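# Turn a pencil sharpener crank just over one revolution

## Task

Rotate the sharpener's crank by slightly more than one complete revolution, clockwise when viewed from the side where the crank sits; the turn only counts if it stays that way once the robot no longer holds the crank.

## Robot and tools

ROBOT AND FRAME. Two arms, left_arm and right_arm, each with a two-finger gripper. All positions and orientations are in a single scene frame: origin on the table top midway between the arms, +z up, +x away from the robot over the table, and left_arm on the +y side. The arm names do not correspond to image sides. Reported hand positions can be somewhat off, especially when an arm reaches far.

GRIPPER GEOMETRY. The fingers extend along the gripper's own +z axis and close along its x axis. end_effector_position is the point between the pads; fingertips stick out 17.5 mm past it. A pure rotation pivots about that point, which lies 25 mm from the last joint's axis toward the gripper's -y. A flat block extends about 9 cm from that axis toward -y and rotates with the gripper, so keep it clear of objects. Joint ranges (rad): waist -3.491 to 3.491, shoulder -3.140 to 3.140, elbow -1.187 to 4.328, forearm roll -3.316 to 3.316, wrist pitch -3.140 to 3.140, wrist roll -3.927 to 3.927.

THE 20-NUMBER ROW. Every command row holds both arms: left_arm x, y, z, qw, qx, qy, qz, then left gripper position, force_limit, speed; then the same ten for right_arm. x, y, z are an absolute target in metres in the scene frame for end_effector_position; qw, qx, qy, qz are the absolute target orientation, w first. The three gripper numbers each lie in -1 to 1. position: +1 fully open (50 mm gap), about -0.65 pads meet, -1 closes until an object stops the fingers. force_limit per pad: roughly 20 N at -1, 102 N at 0, 185 N at +1 (actual grip may exceed it by about 17%). speed of the gap: 20 mm/s at -1, 85 at 0, 150 at +1. An idle arm still needs its numbers: resend its whole pose from the last result before it went idle, plus its current gripper triple (a 0 is a real command). To hold an orientation, repeat your own target quaternion rather than the slightly drifted reported one.

execute_actions(actions): a list of actions; each action is a list of up to 15 rows, one row per control step of 1/30 s; if fewer rows are given, the last one is held until 15 steps pass. An empty list just returns state and images. At each step the commanded pose is limited to within 70 mm and 16 degrees of the measured one; afterward the arm goes at most to its last limited pose, so a distant goal needs more actions. An action is rejected for both arms if any target lies more than 0.6 m from that gripper's start position along any of its axes; a malformed action, or a first action failing this against the latest reported state, rejects the whole call with no motion.

move(target, speed, blocking): target is one 20-number row of absolute poses. Each gripper follows a straight line toward its pose, taking the shorter rotation; both paths finish together, within 0.5 to 10 s (cut short at 10 s). speed is the path's top speed in m/s, 0.002 to 0.5, default 0.25; rotation is capped at twice that in rad/s. Finger numbers are applied at the start. Paths ignore obstacles and the other arm; grippers lag, wander and can overshoot the speed near a straight elbow. With blocking=false the result arrives after 0.5 s while motion continues; further rows and moves are refused until a result shows the move ended, so use wait(0) or stop. The result adds a "move:" line with the ending (done, off_target, moving, held, fault; if only one arm is named, the other finished) and limits: paced means a sent pose was clipped; held means a check blocked some steps, after which the arm may surge. Distances to each pose are also given.

wait(seconds): 0 to 10; arms keep their last command, a running move continues and the wait ends early when it finishes. stop(): brakes a running move (needs stopping room; fingers keep going). zoom_image(camera, region): camera is cam_head_left, cam_head_right, cam_left_wrist or cam_right_wrist; region [x0, y0, x1, y1] in image pixels from the top-left, at most 504 by 504. Head images are 896x504, wrist images 504x504 (fisheye). finished_scene(scene): give the current scene number; it ends the scene for good after the last command is held and reports success. Answering without any tool call ends everything.

READING RESULTS. The state line gives each gripper's position and quaternion; "Hand target" lines show where the controller is currently steering each hand; "pose unreachable" means the clearance check altered or blocked that arm's command. Action calls list per-step positions, with HELD marking steps where an arm's command was held back. Flange force is the estimated outside force on the gripper (noisy, includes held weight, may say no reading). object_status: 0 moving, 1 stopped while opening, 2 stopped while closing (a grip), 3 reached the requested opening or pads met. A new position number resets it to 0; new force_limit or speed only apply after position changes by at least 0.01. Opening in mm is about (250 - position_measured) x 0.202. MOTOR HOT warns of heating; OVER-TEMPERATURE FAULT means brakes are on until cooled.

CAUTIONS. The arms are stiff: commanding even slightly beyond a firm contact can trigger a fault. Joint torque beyond its load limit (waist, shoulder, elbow 152 N m; forearm roll, wrist pitch, wrist roll 38 N m) or an external force of 150 N stops that arm for 10 s and drops the rest of the call. Faster contact hits harder. Never let the arms collide or shove each other. Avoid dropping, slipping, slamming or hard pushing. The simulation continues while you think, holding the last command. For this job, turn the crank steadily in the correct direction, then release it so the turn persists without support.

Each tool is called after "Call:" as name([rows], argument=value, ...), one row to a line, values as JSON.

## Session

Call:
execute_actions(actions=[])

Scene clock: 0.00 s.
left_arm: end_effector_position=(+0.1803, +0.0970, +0.2051) position_measured=3 object_status=3 end_effector_quat_wxyz=(-0.068, -0.418, +0.897, -0.124) | right_arm: end_effector_position=(+0.1255, -0.2339, +0.1245) position_measured=3 object_status=3 end_effector_quat_wxyz=(-0.085, -0.284, +0.893, +0.340)
Joint positions: left_arm=[-0.301 -0.684 -0.739  0.284 -1.509  2.53 ] | right_arm=[ 0.022 -0.396 -0.623 -0.663 -1.624  2.051]
Joint velocities: left_arm=[ 0.001  0.001 -0.     0.    -0.001  0.   ] | right_arm=[ 0.  0. -0. -0. -0. -0.]
Flange force (N, the push that the arm receives, along the gripper's own x y z axes): no reading
Hand target (left_arm): +0.180, +0.097, +0.205; -0.068, -0.418, +0.897, -0.124
Hand target (right_arm): +0.126, -0.234, +0.124; -0.085, -0.284, +0.893, +0.340

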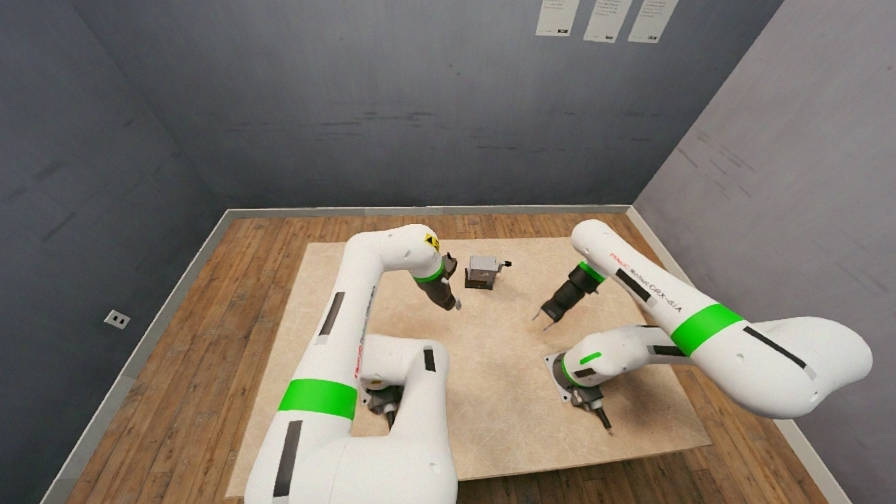

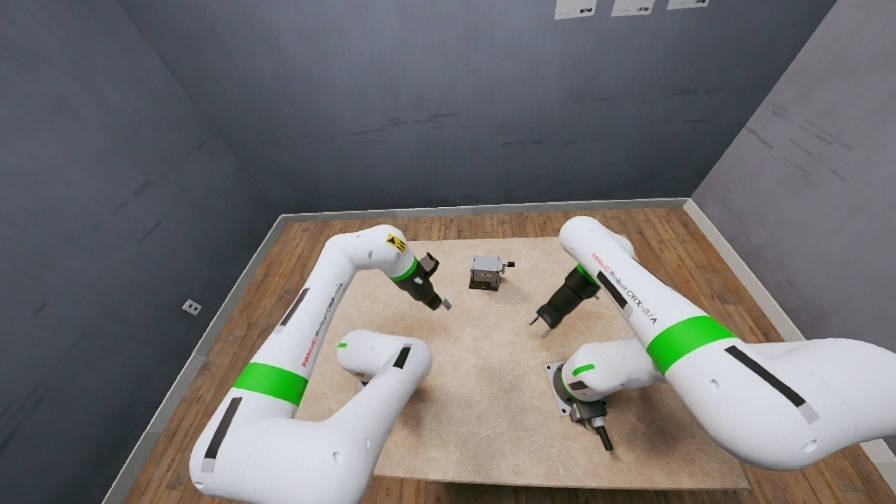

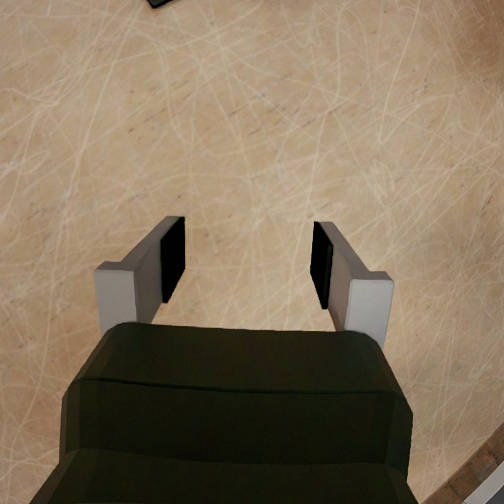

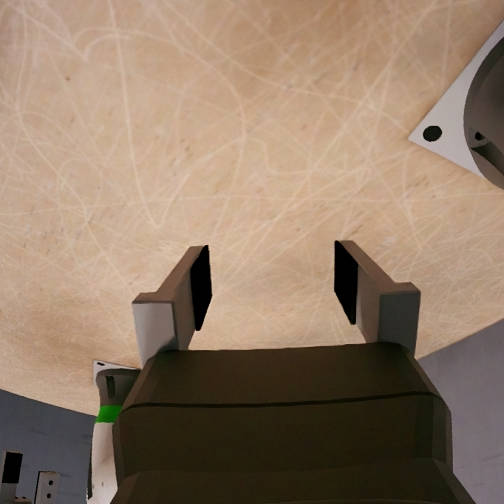

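Call:
zoom_image(camera="cam_head_left", region=[440, 240, 540, 310])

Call:
zoom_image(camera="cam_head_right", region=[440, 240, 540, 310])

Region (440, 240, 540, 310) of cam_head_left's 896x504 image, scaled by 5.040, with more detail than that image has; it fills the top 353 rows of this view, and the rest is white.

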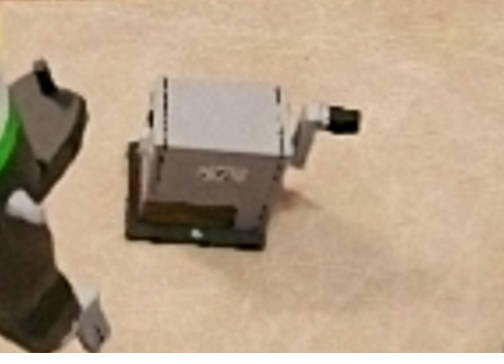

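Region (440, 240, 540, 310) of cam_head_right's 896x504 image, scaled by 5.040, with more detail than that image has; it fills the top 353 rows of this view, and the rest is white.

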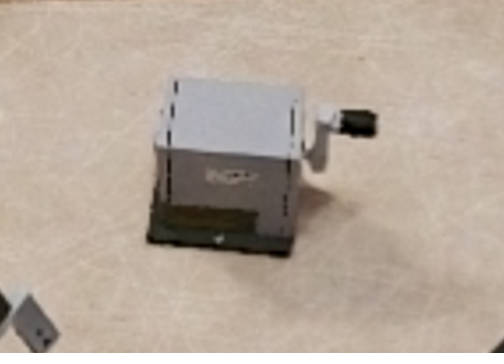

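Call:
move(target=[0.1803,0.0970,0.2051,-0.068,-0.418,0.897,-0.124,1,0,0,0.33,-0.15,0.30,0,0,0.966,0.259,1,0,0], speed=0.3)

Scene clock: 36.03 s.
left_arm: end_effector_position=(+0.1803, +0.0970, +0.2051) position_measured=3 object_status=3 end_effector_quat_wxyz=(-0.068, -0.418, +0.897, -0.124) | right_arm: end_effector_position=(+0.3295, -0.1504, +0.3015) position_measured=3 object_status=3 end_effector_quat_wxyz=(-0.000, -0.000, +0.966, +0.260)
Joint positions: left_arm=[-0.301 -0.685 -0.739  0.284 -1.509  2.53 ] | right_arm=[ 0.303 -0.216 -0.053 -0.465 -1.484  1.076]
Joint velocities: left_arm=[-0.     0.001  0.    -0.     0.     0.   ] | right_arm=[ 0.001  0.     0.002  0.001 -0.    -0.001]
Flange force (N, the push that the arm receives, along the gripper's own x y z axes): left_arm=[0.3 -2.1 -6.7] | right_arm=[-0.1 1.2 3.8]
Hand target (left_arm): +0.180, +0.097, +0.205; -0.068, -0.418, +0.897, -0.124
Hand target (right_arm): +0.329, -0.150, +0.302; -0.000, -0.000, +0.966, +0.260
Off the commanded pose (left_arm): 0.000 m, 0 deg.
Off the commanded pose (right_arm): 0.002 m, 0 deg.
move: done

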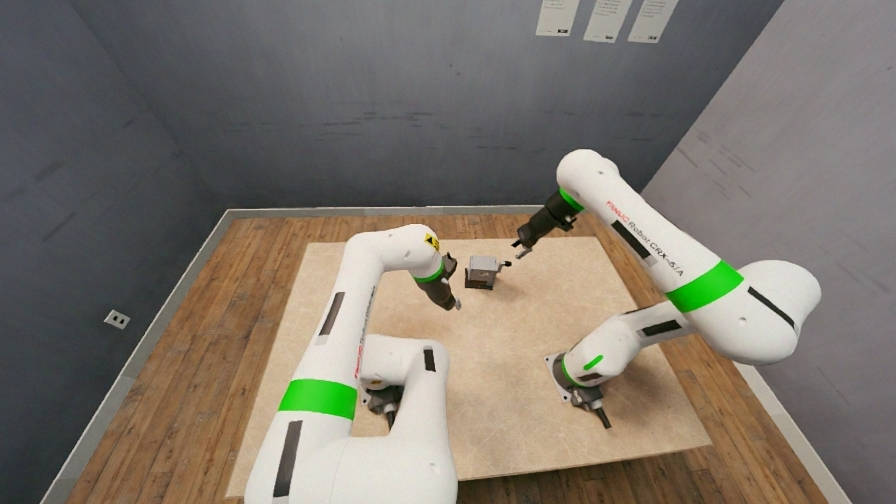

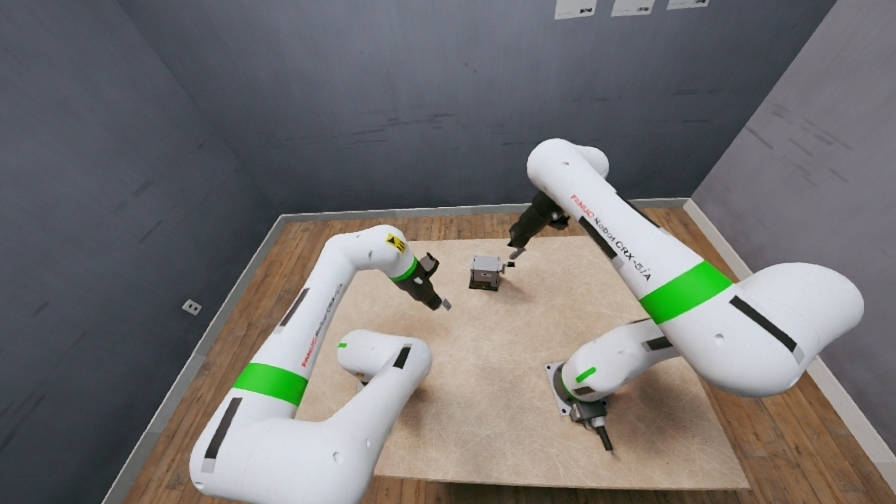

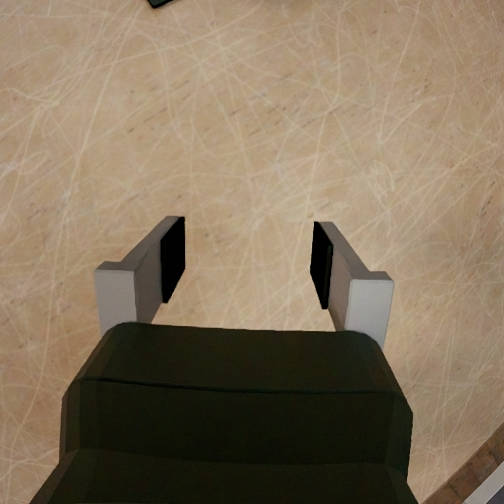

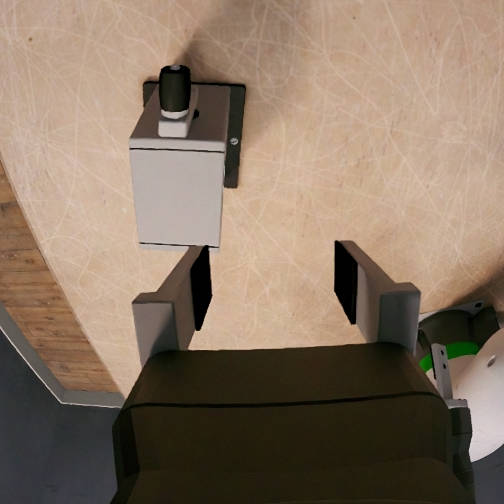

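Call:
move(target=[0.1803,0.0970,0.2051,-0.068,-0.418,0.897,-0.124,1,0,0,0.39,-0.17,0.23,-0.259,0.965,0.03,0.008,1,0,0], speed=0.5)

Scene clock: 69.13 s.
left_arm: end_effector_position=(+0.1803, +0.0970, +0.2051) position_measured=3 object_status=3 end_effector_quat_wxyz=(-0.068, -0.418, +0.897, -0.124) | right_arm: end_effector_position=(+0.3902, -0.1704, +0.2299) position_measured=3 object_status=3 end_effector_quat_wxyz=(-0.258, +0.966, +0.030, +0.008)
Joint positions: left_arm=[-0.301 -0.685 -0.739  0.284 -1.509  2.53 ] | right_arm=[ 0.081 -0.043 -0.111 -0.514 -1.385 -1.697]
Joint velocities: left_arm=[ 0.     0.     0.     0.001  0.001 -0.001] | right_arm=[ 0.001 -0.001  0.001  0.001 -0.    -0.001]
Flange force (N, the push that the arm receives, along the gripper's own x y z axes): left_arm=[0.5 -1.4 -6.3] | right_arm=[-0.3 0.2 3.4]
Hand target (left_arm): +0.180, +0.097, +0.205; -0.068, -0.418, +0.897, -0.124
Hand target (right_arm): +0.390, -0.170, +0.230; -0.258, +0.966, +0.030, +0.008
Off the commanded pose (left_arm): 0.000 m, 0 deg.
Off the commanded pose (right_arm): 0.000 m, 0 deg.
move: done

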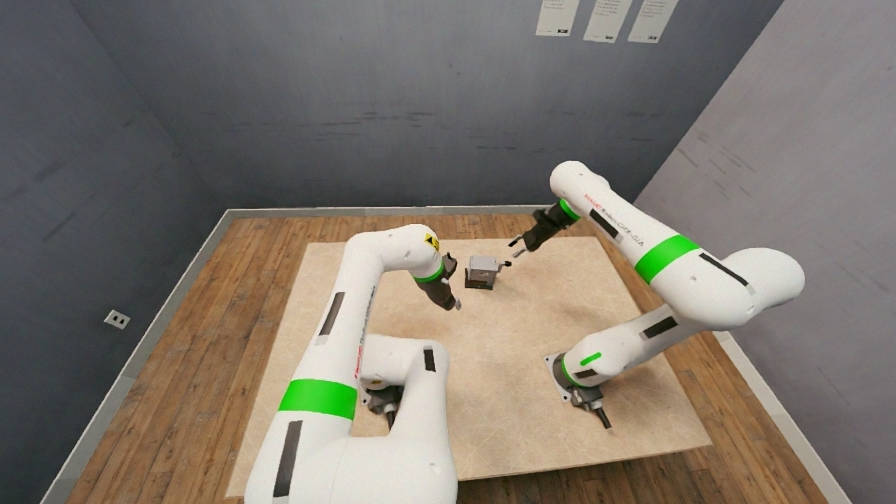

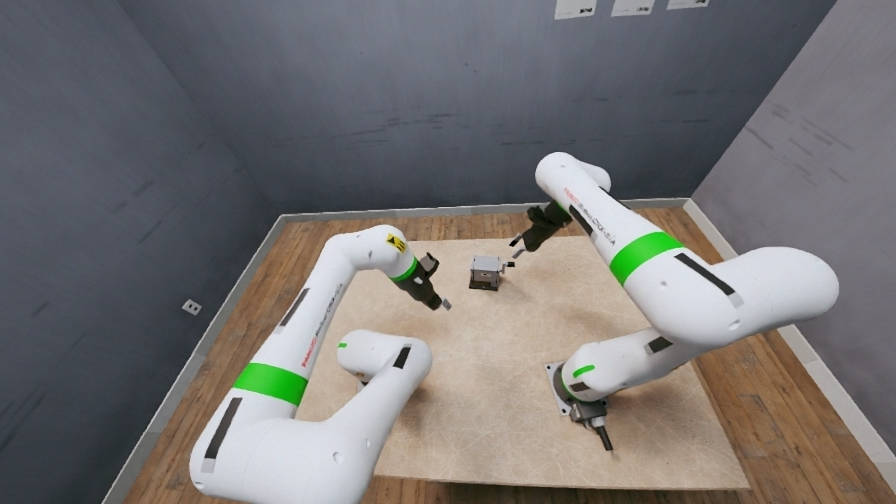

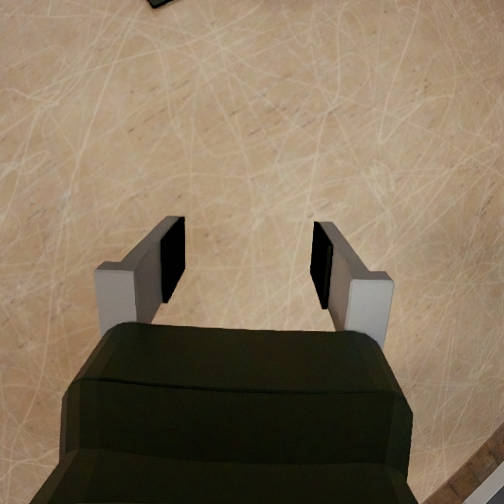

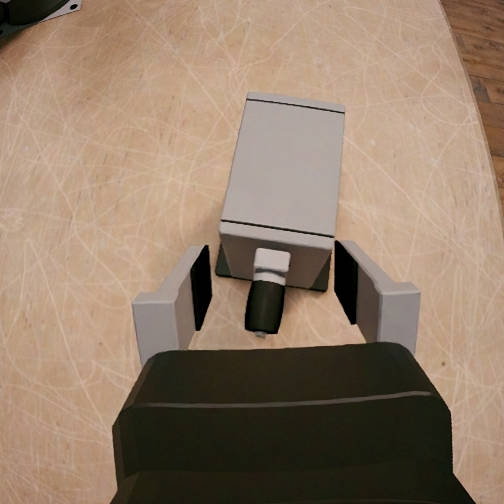

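Call:
zoom_image(camera="cam_right_wrist", region=[120, 200, 440, 380])

Region (120, 200, 440, 380) of cam_right_wrist's 504x504 image, scaled by 1.575, with more detail than that image has; it fills the top 284 rows of this view, and the rest is white.

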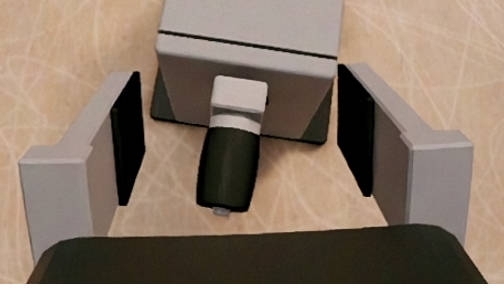

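Call:
move(target=[0.1803,0.0970,0.2051,-0.068,-0.418,0.897,-0.124,1,0,0,0.386,-0.185,0.17,-0.259,0.965,-0.046,0.012,1,0,0], speed=0.2)

Scene clock: 101.37 s.
left_arm: end_effector_position=(+0.1803, +0.0970, +0.2051) position_measured=3 object_status=3 end_effector_quat_wxyz=(-0.068, -0.418, +0.897, -0.124) | right_arm: end_effector_position=(+0.3863, -0.1850, +0.1700) position_measured=3 object_status=3 end_effector_quat_wxyz=(-0.259, +0.965, -0.046, +0.012)
Joint positions: left_arm=[-0.301 -0.685 -0.739  0.284 -1.509  2.53 ] | right_arm=[ 0.058 -0.056 -0.264 -0.527 -1.229 -1.751]
Joint velocities: left_arm=[ 0.     0.    -0.     0.     0.001  0.001] | right_arm=[ 0.    -0.    -0.001 -0.     0.001 -0.   ]
Flange force (N, the push that the arm receives, along the gripper's own x y z axes): left_arm=[1.2 -1.2 -5.3] | right_arm=[-1.8 -0.9 4.0]
Hand target (left_arm): +0.180, +0.097, +0.205; -0.068, -0.418, +0.897, -0.124
Hand target (right_arm): +0.386, -0.185, +0.170; -0.259, +0.965, -0.046, +0.012
Off the commanded pose (left_arm): 0.000 m, 0 deg.
Off the commanded pose (right_arm): 0.000 m, 0 deg.
move: done

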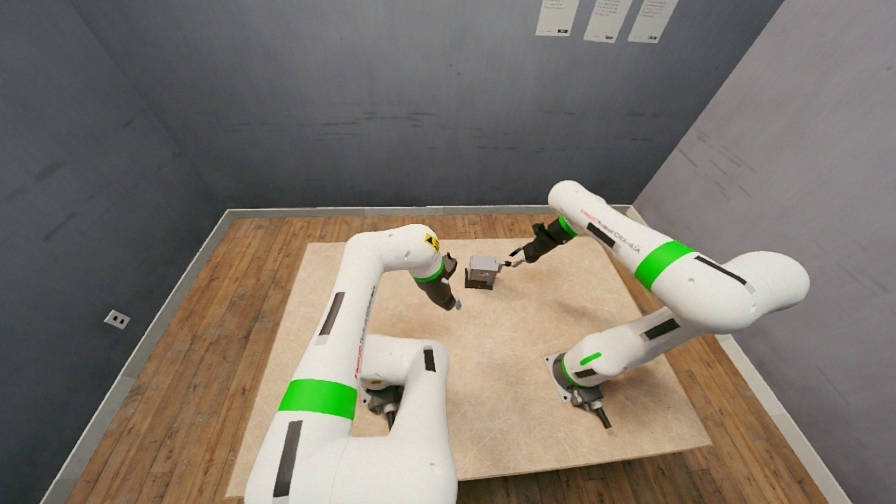

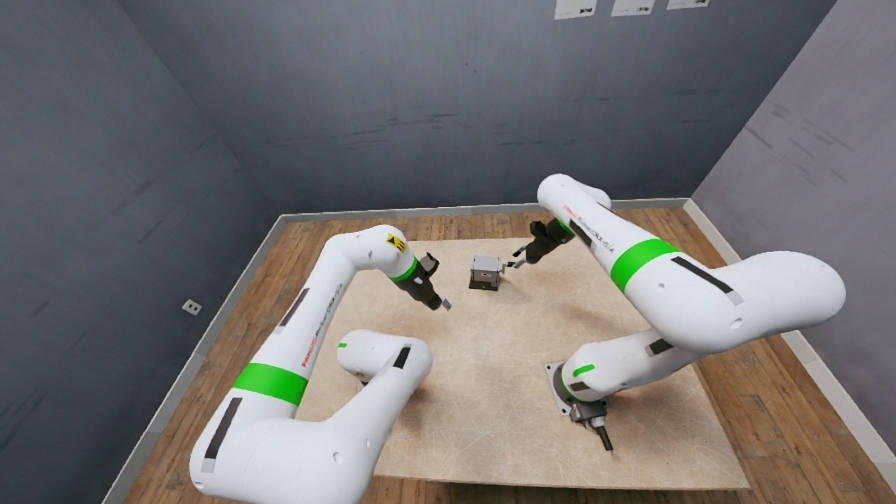

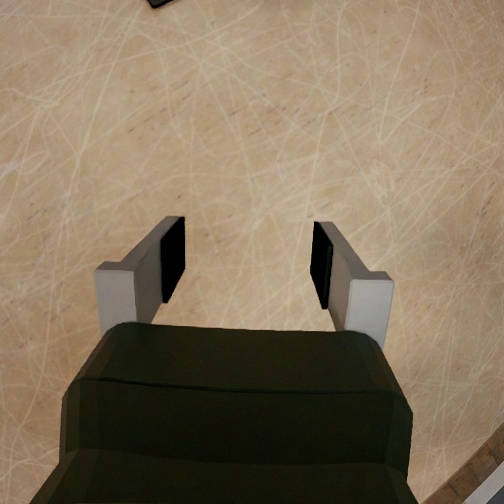

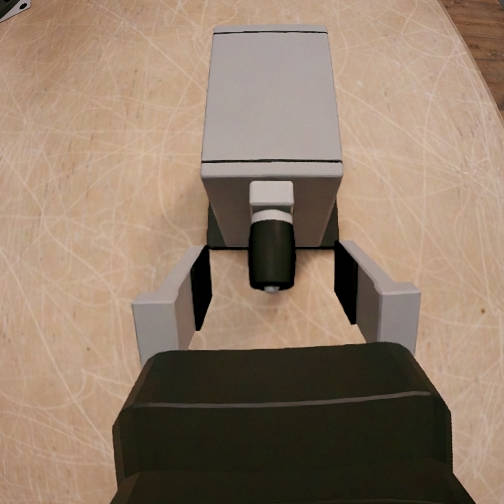

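Call:
zoom_image(camera="cam_head_right", region=[460, 230, 560, 300])

Call:
zoom_image(camera="cam_right_wrist", region=[180, 140, 370, 340])

Region (460, 230, 560, 300) of cam_head_right's 896x504 image, scaled by 5.040, with more detail than that image has; it fills the top 353 rows of this view, and the rest is white.

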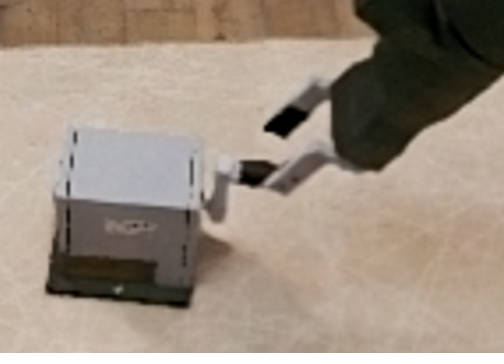

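Region (180, 140, 370, 340) of cam_right_wrist's 504x504 image, scaled by 2.520, with more detail than that image has; it fills the left 479 columns of this view, and the rest is white.

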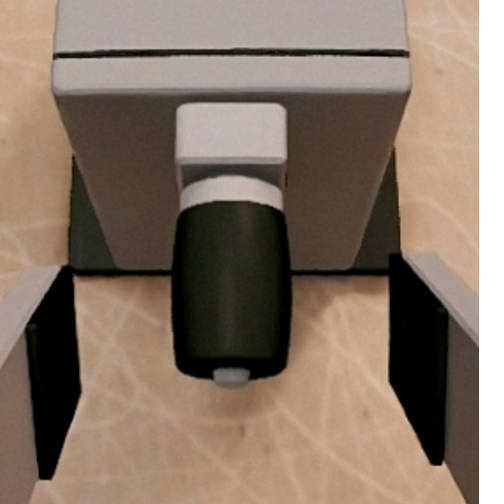

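Call:
move(target=[0.1803,0.0970,0.2051,-0.068,-0.418,0.897,-0.124,1,0,0,0.3875,-0.170,0.144,-0.259,0.965,-0.046,0.012,1,0,0], speed=0.1)

Call:
zoom_image(camera="cam_right_wrist", region=[180, 140, 370, 340])

Call:
zoom_image(camera="cam_head_right", region=[460, 230, 560, 300])

Scene clock: 131.53 s.
left_arm: end_effector_position=(+0.1803, +0.0970, +0.2051) position_measured=3 object_status=3 end_effector_quat_wxyz=(-0.068, -0.418, +0.897, -0.124) | right_arm: end_effector_position=(+0.3877, -0.1700, +0.1440) position_measured=3 object_status=3 end_effector_quat_wxyz=(-0.259, +0.965, -0.046, +0.012)
Joint positions: left_arm=[-0.301 -0.685 -0.739  0.284 -1.509  2.53 ] | right_arm=[ 0.093 -0.027 -0.299 -0.537 -1.157 -1.747]
Joint velocities: left_arm=[ 0.     0.     0.001 -0.001  0.     0.   ] | right_arm=[ 0.     0.     0.001 -0.    -0.     0.   ]
Flange force (N, the push that the arm receives, along the gripper's own x y z axes): left_arm=[1.5 -4.7 -5.8] | right_arm=[2.2 -1.0 4.8]
Hand target (left_arm): +0.180, +0.097, +0.205; -0.068, -0.418, +0.897, -0.124
Hand target (right_arm): +0.388, -0.170, +0.144; -0.259, +0.965, -0.046, +0.012
Off the commanded pose (left_arm): 0.000 m, 0 deg.
Off the commanded pose (right_arm): 0.000 m, 0 deg.
move: done

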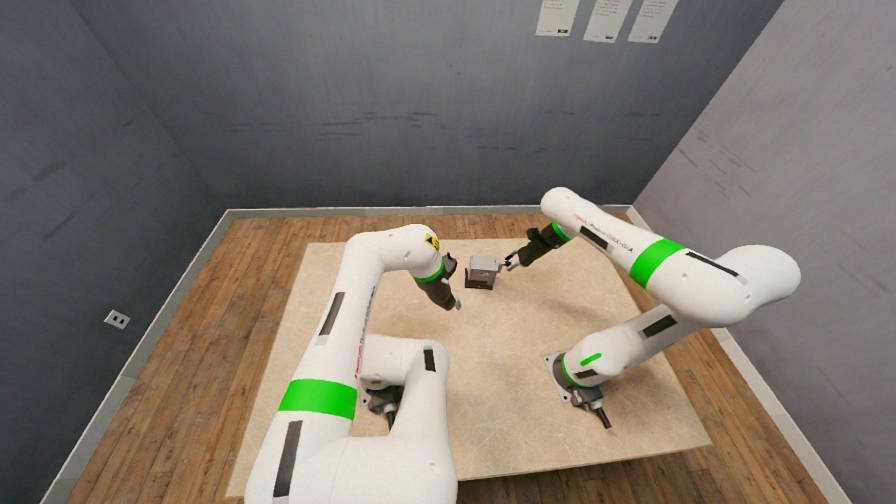

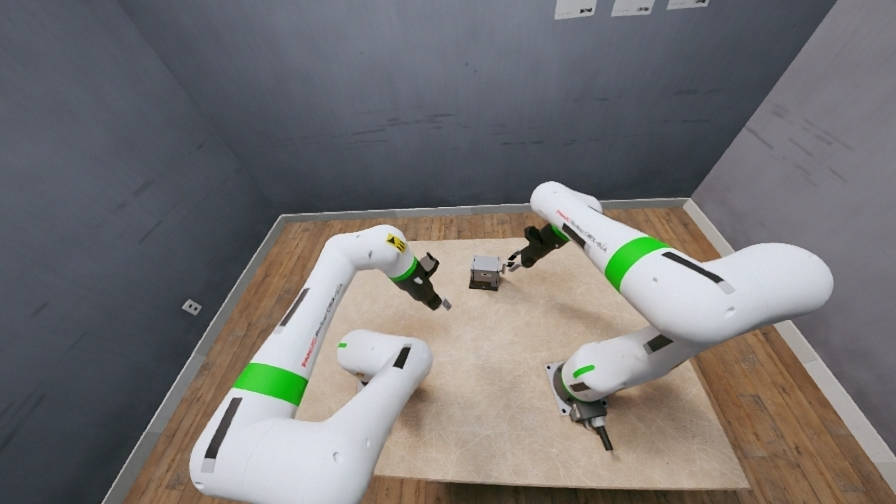

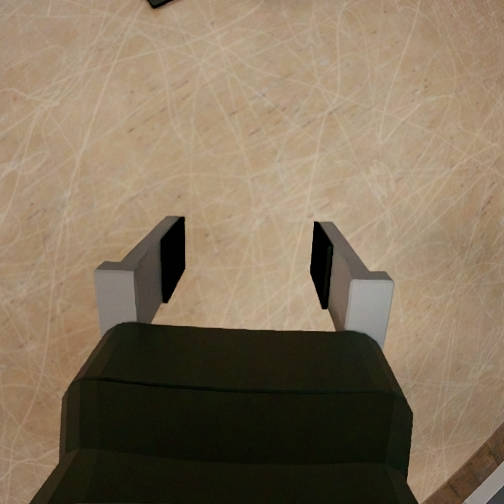

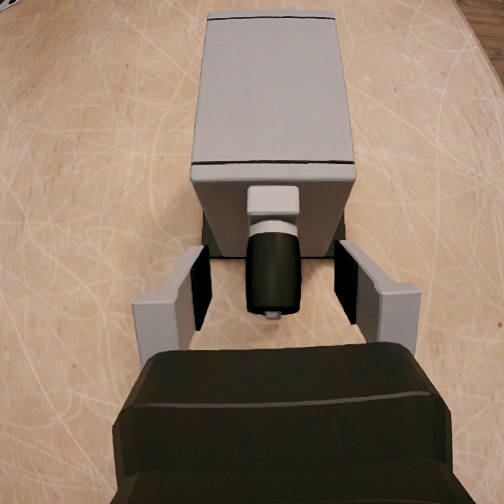

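Region (180, 140, 370, 340) of cam_right_wrist's 504x504 image, scaled by 2.520, with more detail than that image has; it fills the left 479 columns of this view, and the rest is white.

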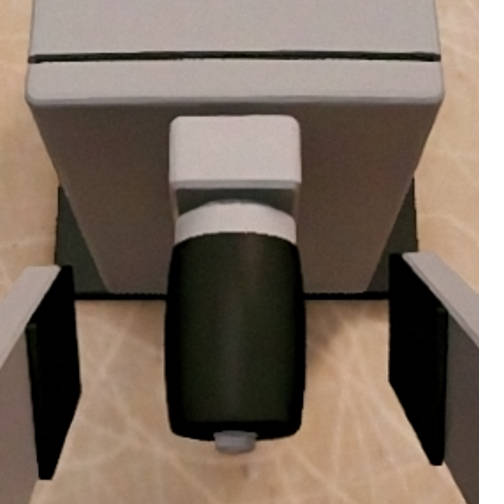

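Region (460, 230, 560, 300) of cam_head_right's 896x504 image, scaled by 5.040, with more detail than that image has; it fills the top 353 rows of this view, and the rest is white.

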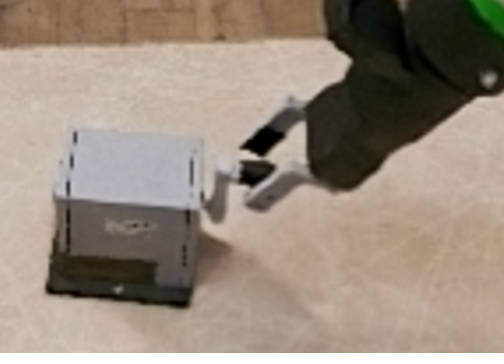

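Call:
move(target=[0.1803,0.0970,0.2051,-0.068,-0.418,0.897,-0.124,1,0,0,0.3882,-0.166,0.134,-0.259,0.965,-0.046,0.012,1,0,0], speed=0.05)

Call:
zoom_image(camera="cam_right_wrist", region=[180, 150, 370, 350])

Call:
zoom_image(camera="cam_head_left", region=[470, 240, 540, 290])

Scene clock: 163.93 s.
left_arm: end_effector_position=(+0.1803, +0.0970, +0.2051) position_measured=3 object_status=3 end_effector_quat_wxyz=(-0.068, -0.418, +0.897, -0.124) | right_arm: end_effector_position=(+0.3883, -0.1660, +0.1340) position_measured=3 object_status=3 end_effector_quat_wxyz=(-0.259, +0.965, -0.046, +0.012)
Joint positions: left_arm=[-0.301 -0.685 -0.739  0.284 -1.509  2.53 ] | right_arm=[ 0.102 -0.014 -0.31  -0.542 -1.132 -1.742]
Joint velocities: left_arm=[ 0. -0. -0.  0.  0.  0.] | right_arm=[ 0.     0.     0.    -0.     0.001  0.   ]
Flange force (N, the push that the arm receives, along the gripper's own x y z axes): left_arm=[-0.9 -0.6 -5.4] | right_arm=[1.4 -1.2 5.1]
Hand target (left_arm): +0.180, +0.097, +0.205; -0.068, -0.418, +0.897, -0.124
Hand target (right_arm): +0.388, -0.166, +0.134; -0.259, +0.965, -0.046, +0.012
Off the commanded pose (left_arm): 0.000 m, 0 deg.
Off the commanded pose (right_arm): 0.000 m, 0 deg.
move: done

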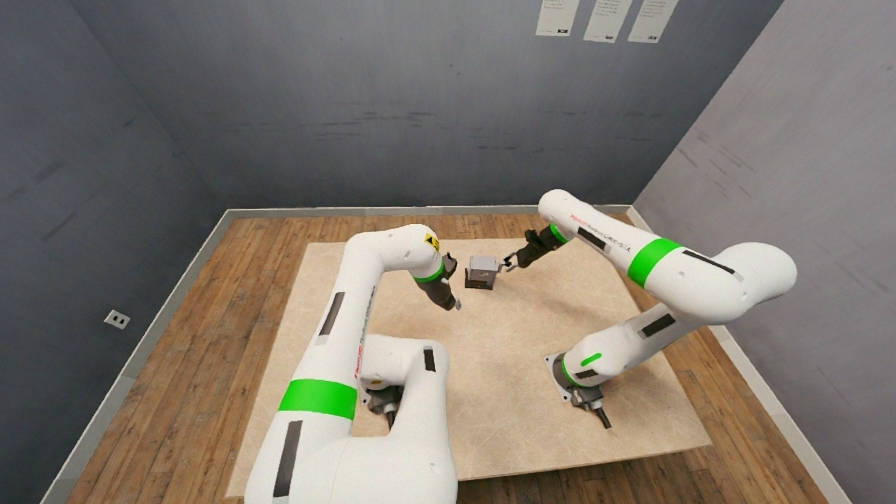

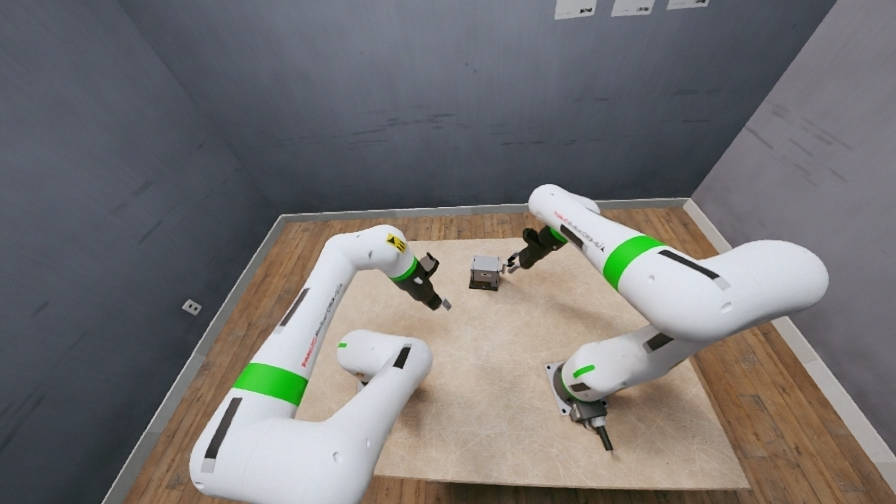

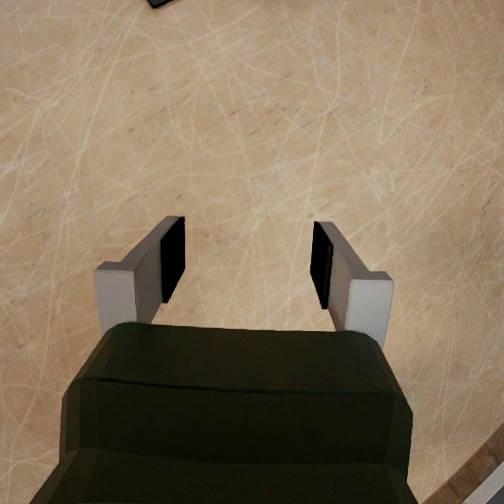

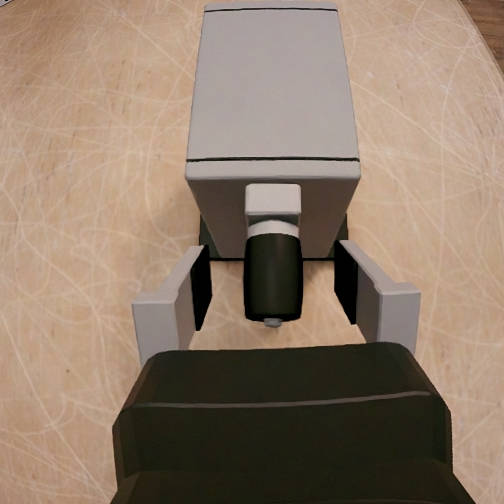

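Region (180, 150, 370, 350) of cam_right_wrist's 504x504 image, scaled by 2.520, with more detail than that image has; it fills the left 479 columns of this view, and the rest is white.

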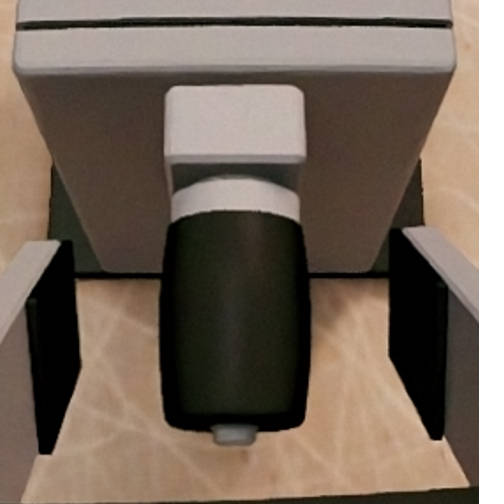

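Region (470, 240, 540, 290) of cam_head_left's 896x504 image, scaled by 7.200, with more detail than that image has; it fills the top 360 rows of this view, and the rest is white.

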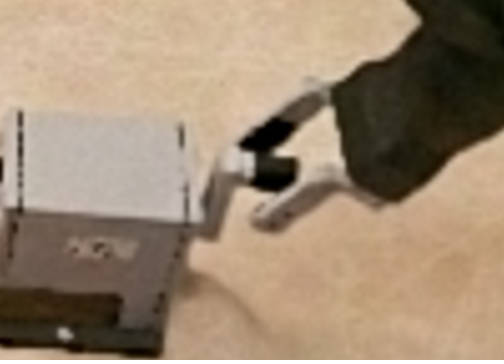

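Call:
execute_actions([
  [[0.1803,0.0970,0.2051,-0.068,-0.418,0.897,-0.124,1,0,0,0.3882,-0.166,0.134,-0.259,0.965,-0.046,0.012,-1,-0.7,0]],
])

Call:
zoom_image(camera="cam_right_wrist", region=[180, 150, 370, 350])

Scene clock: 168.43 s.
left_arm: end_effector_position=(+0.1803, +0.0970, +0.2051) position_measured=3 object_status=3 end_effector_quat_wxyz=(-0.068, -0.418, +0.897, -0.124) | right_arm: end_effector_position=(+0.3882, -0.1660, +0.1340) position_measured=144 object_status=0 end_effector_quat_wxyz=(-0.259, +0.965, -0.046, +0.012)
Joint positions: left_arm=[-0.301 -0.685 -0.739  0.284 -1.509  2.53 ] | right_arm=[ 0.102 -0.014 -0.31  -0.542 -1.132 -1.742]
Joint velocities: left_arm=[ 0.002  0.     0.     0.001 -0.     0.   ] | right_arm=[-0.    -0.001 -0.001  0.    -0.001 -0.001]
Flange force (N, the push that the arm receives, along the gripper's own x y z axes): left_arm=[1.1 -3.6 -6.0] | right_arm=[1.1 -0.6 5.5]
Hand target (left_arm): +0.180, +0.097, +0.205; -0.068, -0.418, +0.897, -0.124
Hand target (right_arm): +0.388, -0.166, +0.134; -0.259, +0.965, -0.046, +0.012
Off the commanded pose (left_arm): 0.000 m, 0 deg.
Off the commanded pose (right_arm): 0.000 m, 0 deg.
Step readings (end_effector_position):
0: left_arm (+0.1803, +0.0970, +0.2051) | right_arm (+0.3883, -0.1660, +0.1340)
1: left_arm (+0.1803, +0.0970, +0.2051) | right_arm (+0.3882, -0.1660, +0.1340)
2: left_arm (+0.1803, +0.0970, +0.2051) | right_arm (+0.3882, -0.1660, +0.1340)
4: left_arm (+0.1803, +0.0970, +0.2051) | right_arm (+0.3882, -0.1660, +0.1339)
8: left_arm (+0.1803, +0.0970, +0.2051) | right_arm (+0.3882, -0.1660, +0.1339)
15: end_effector_position above

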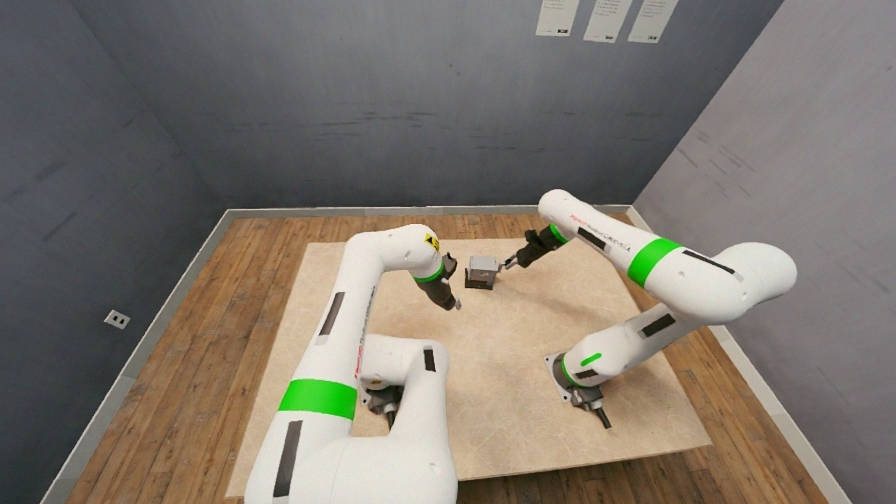

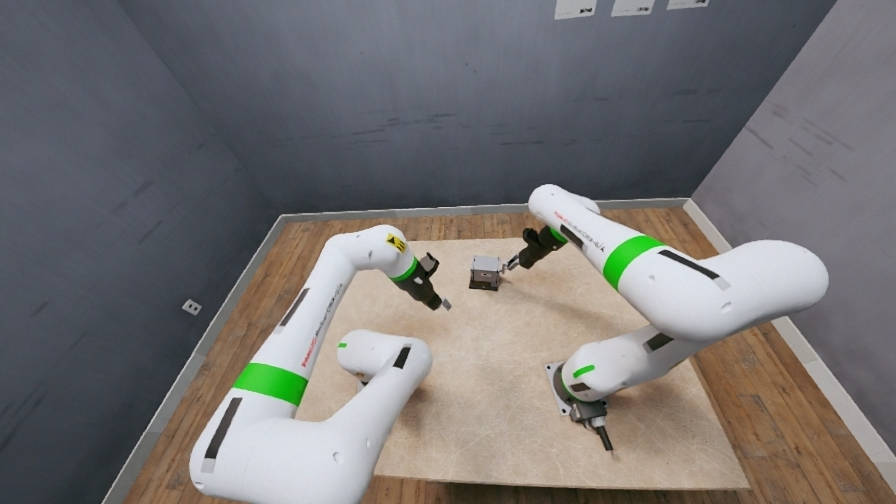

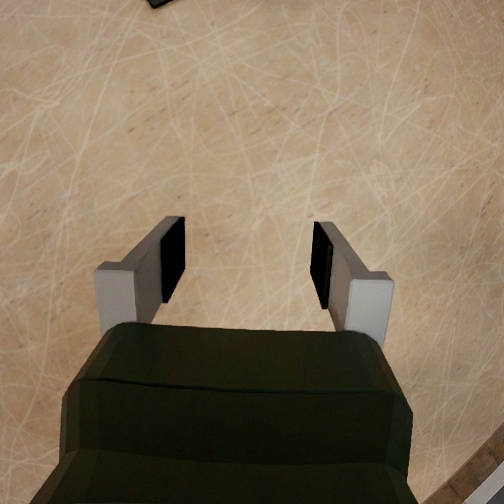

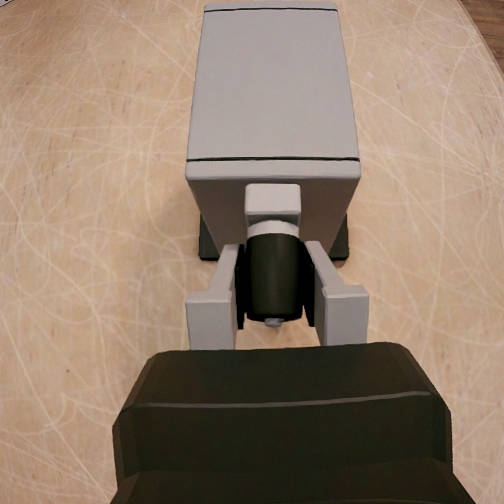

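Region (180, 150, 370, 350) of cam_right_wrist's 504x504 image, scaled by 2.520, with more detail than that image has; it fills the left 479 columns of this view, and the rest is white.

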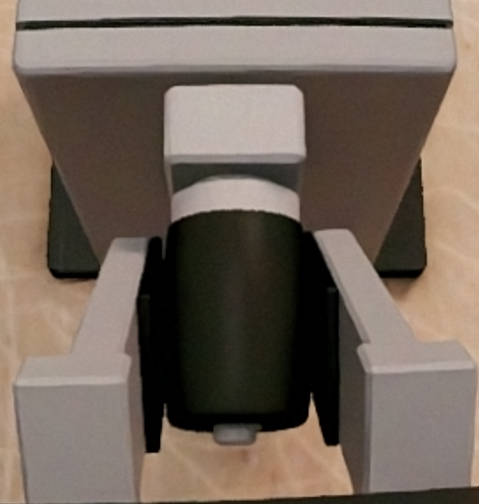

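Call:
move(target=[0.1803,0.0970,0.2051,-0.068,-0.418,0.897,-0.124,1,0,0,0.4106,-0.1682,0.128,-0.259,0.965,-0.046,0.012,-1,-0.7,0], speed=0.05)

Call:
zoom_image(camera="cam_right_wrist", region=[130, 150, 330, 350])

Scene clock: 180.30 s.
left_arm: end_effector_position=(+0.1803, +0.0970, +0.2051) position_measured=3 object_status=3 end_effector_quat_wxyz=(-0.068, -0.418, +0.897, -0.124) | right_arm: end_effector_position=(+0.4106, -0.1683, +0.1280) position_measured=144 object_status=2 end_effector_quat_wxyz=(-0.259, +0.965, -0.046, +0.012)
Joint positions: left_arm=[-0.301 -0.685 -0.739  0.284 -1.509  2.53 ] | right_arm=[ 0.081  0.049 -0.26  -0.547 -1.131 -1.716]
Joint velocities: left_arm=[-0.001  0.    -0.    -0.001 -0.003  0.   ] | right_arm=[ 0.     0.     0.003 -0.    -0.001 -0.   ]
Flange force (N, the push that the arm receives, along the gripper's own x y z axes): left_arm=[1.4 -2.7 -4.7] | right_arm=[5.5 4.5 -12.4]
Hand target (left_arm): +0.180, +0.097, +0.205; -0.068, -0.418, +0.897, -0.124
Hand target (right_arm): +0.411, -0.168, +0.128; -0.259, +0.965, -0.046, +0.012
Off the commanded pose (left_arm): 0.000 m, 0 deg.
Off the commanded pose (right_arm): 0.000 m, 0 deg.
move: done

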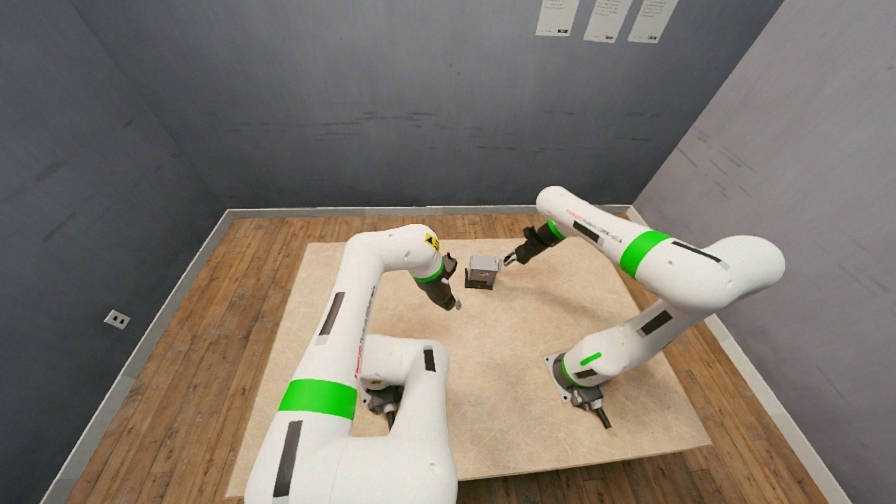

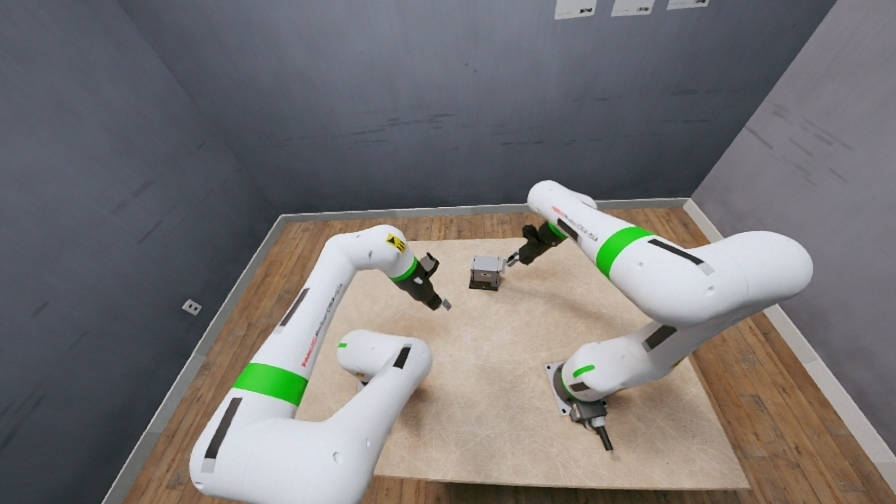

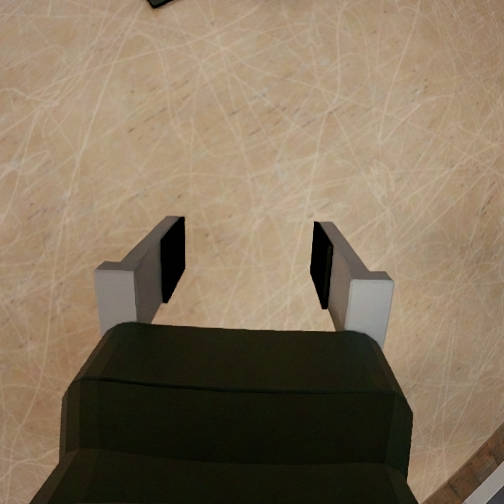

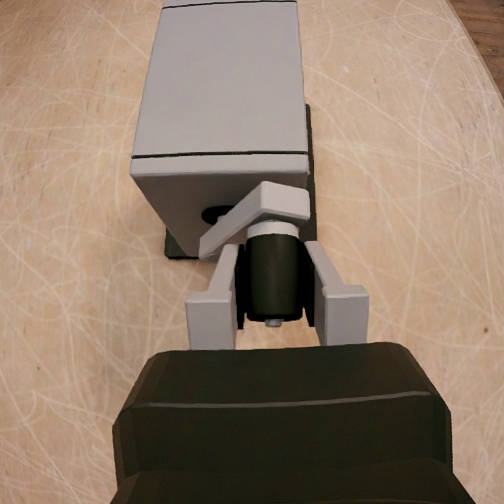

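Region (130, 150, 330, 350) of cam_right_wrist's 504x504 image, scaled by 2.520, with more detail than that image has.

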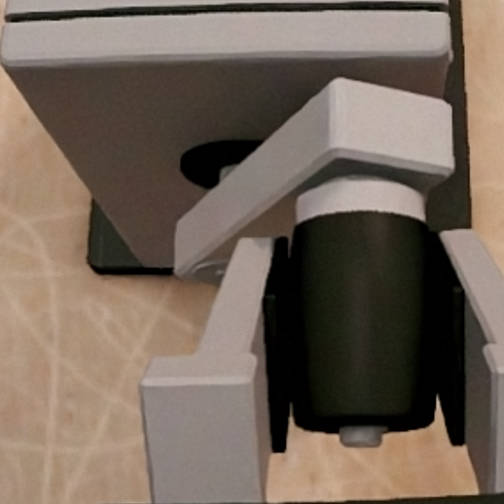

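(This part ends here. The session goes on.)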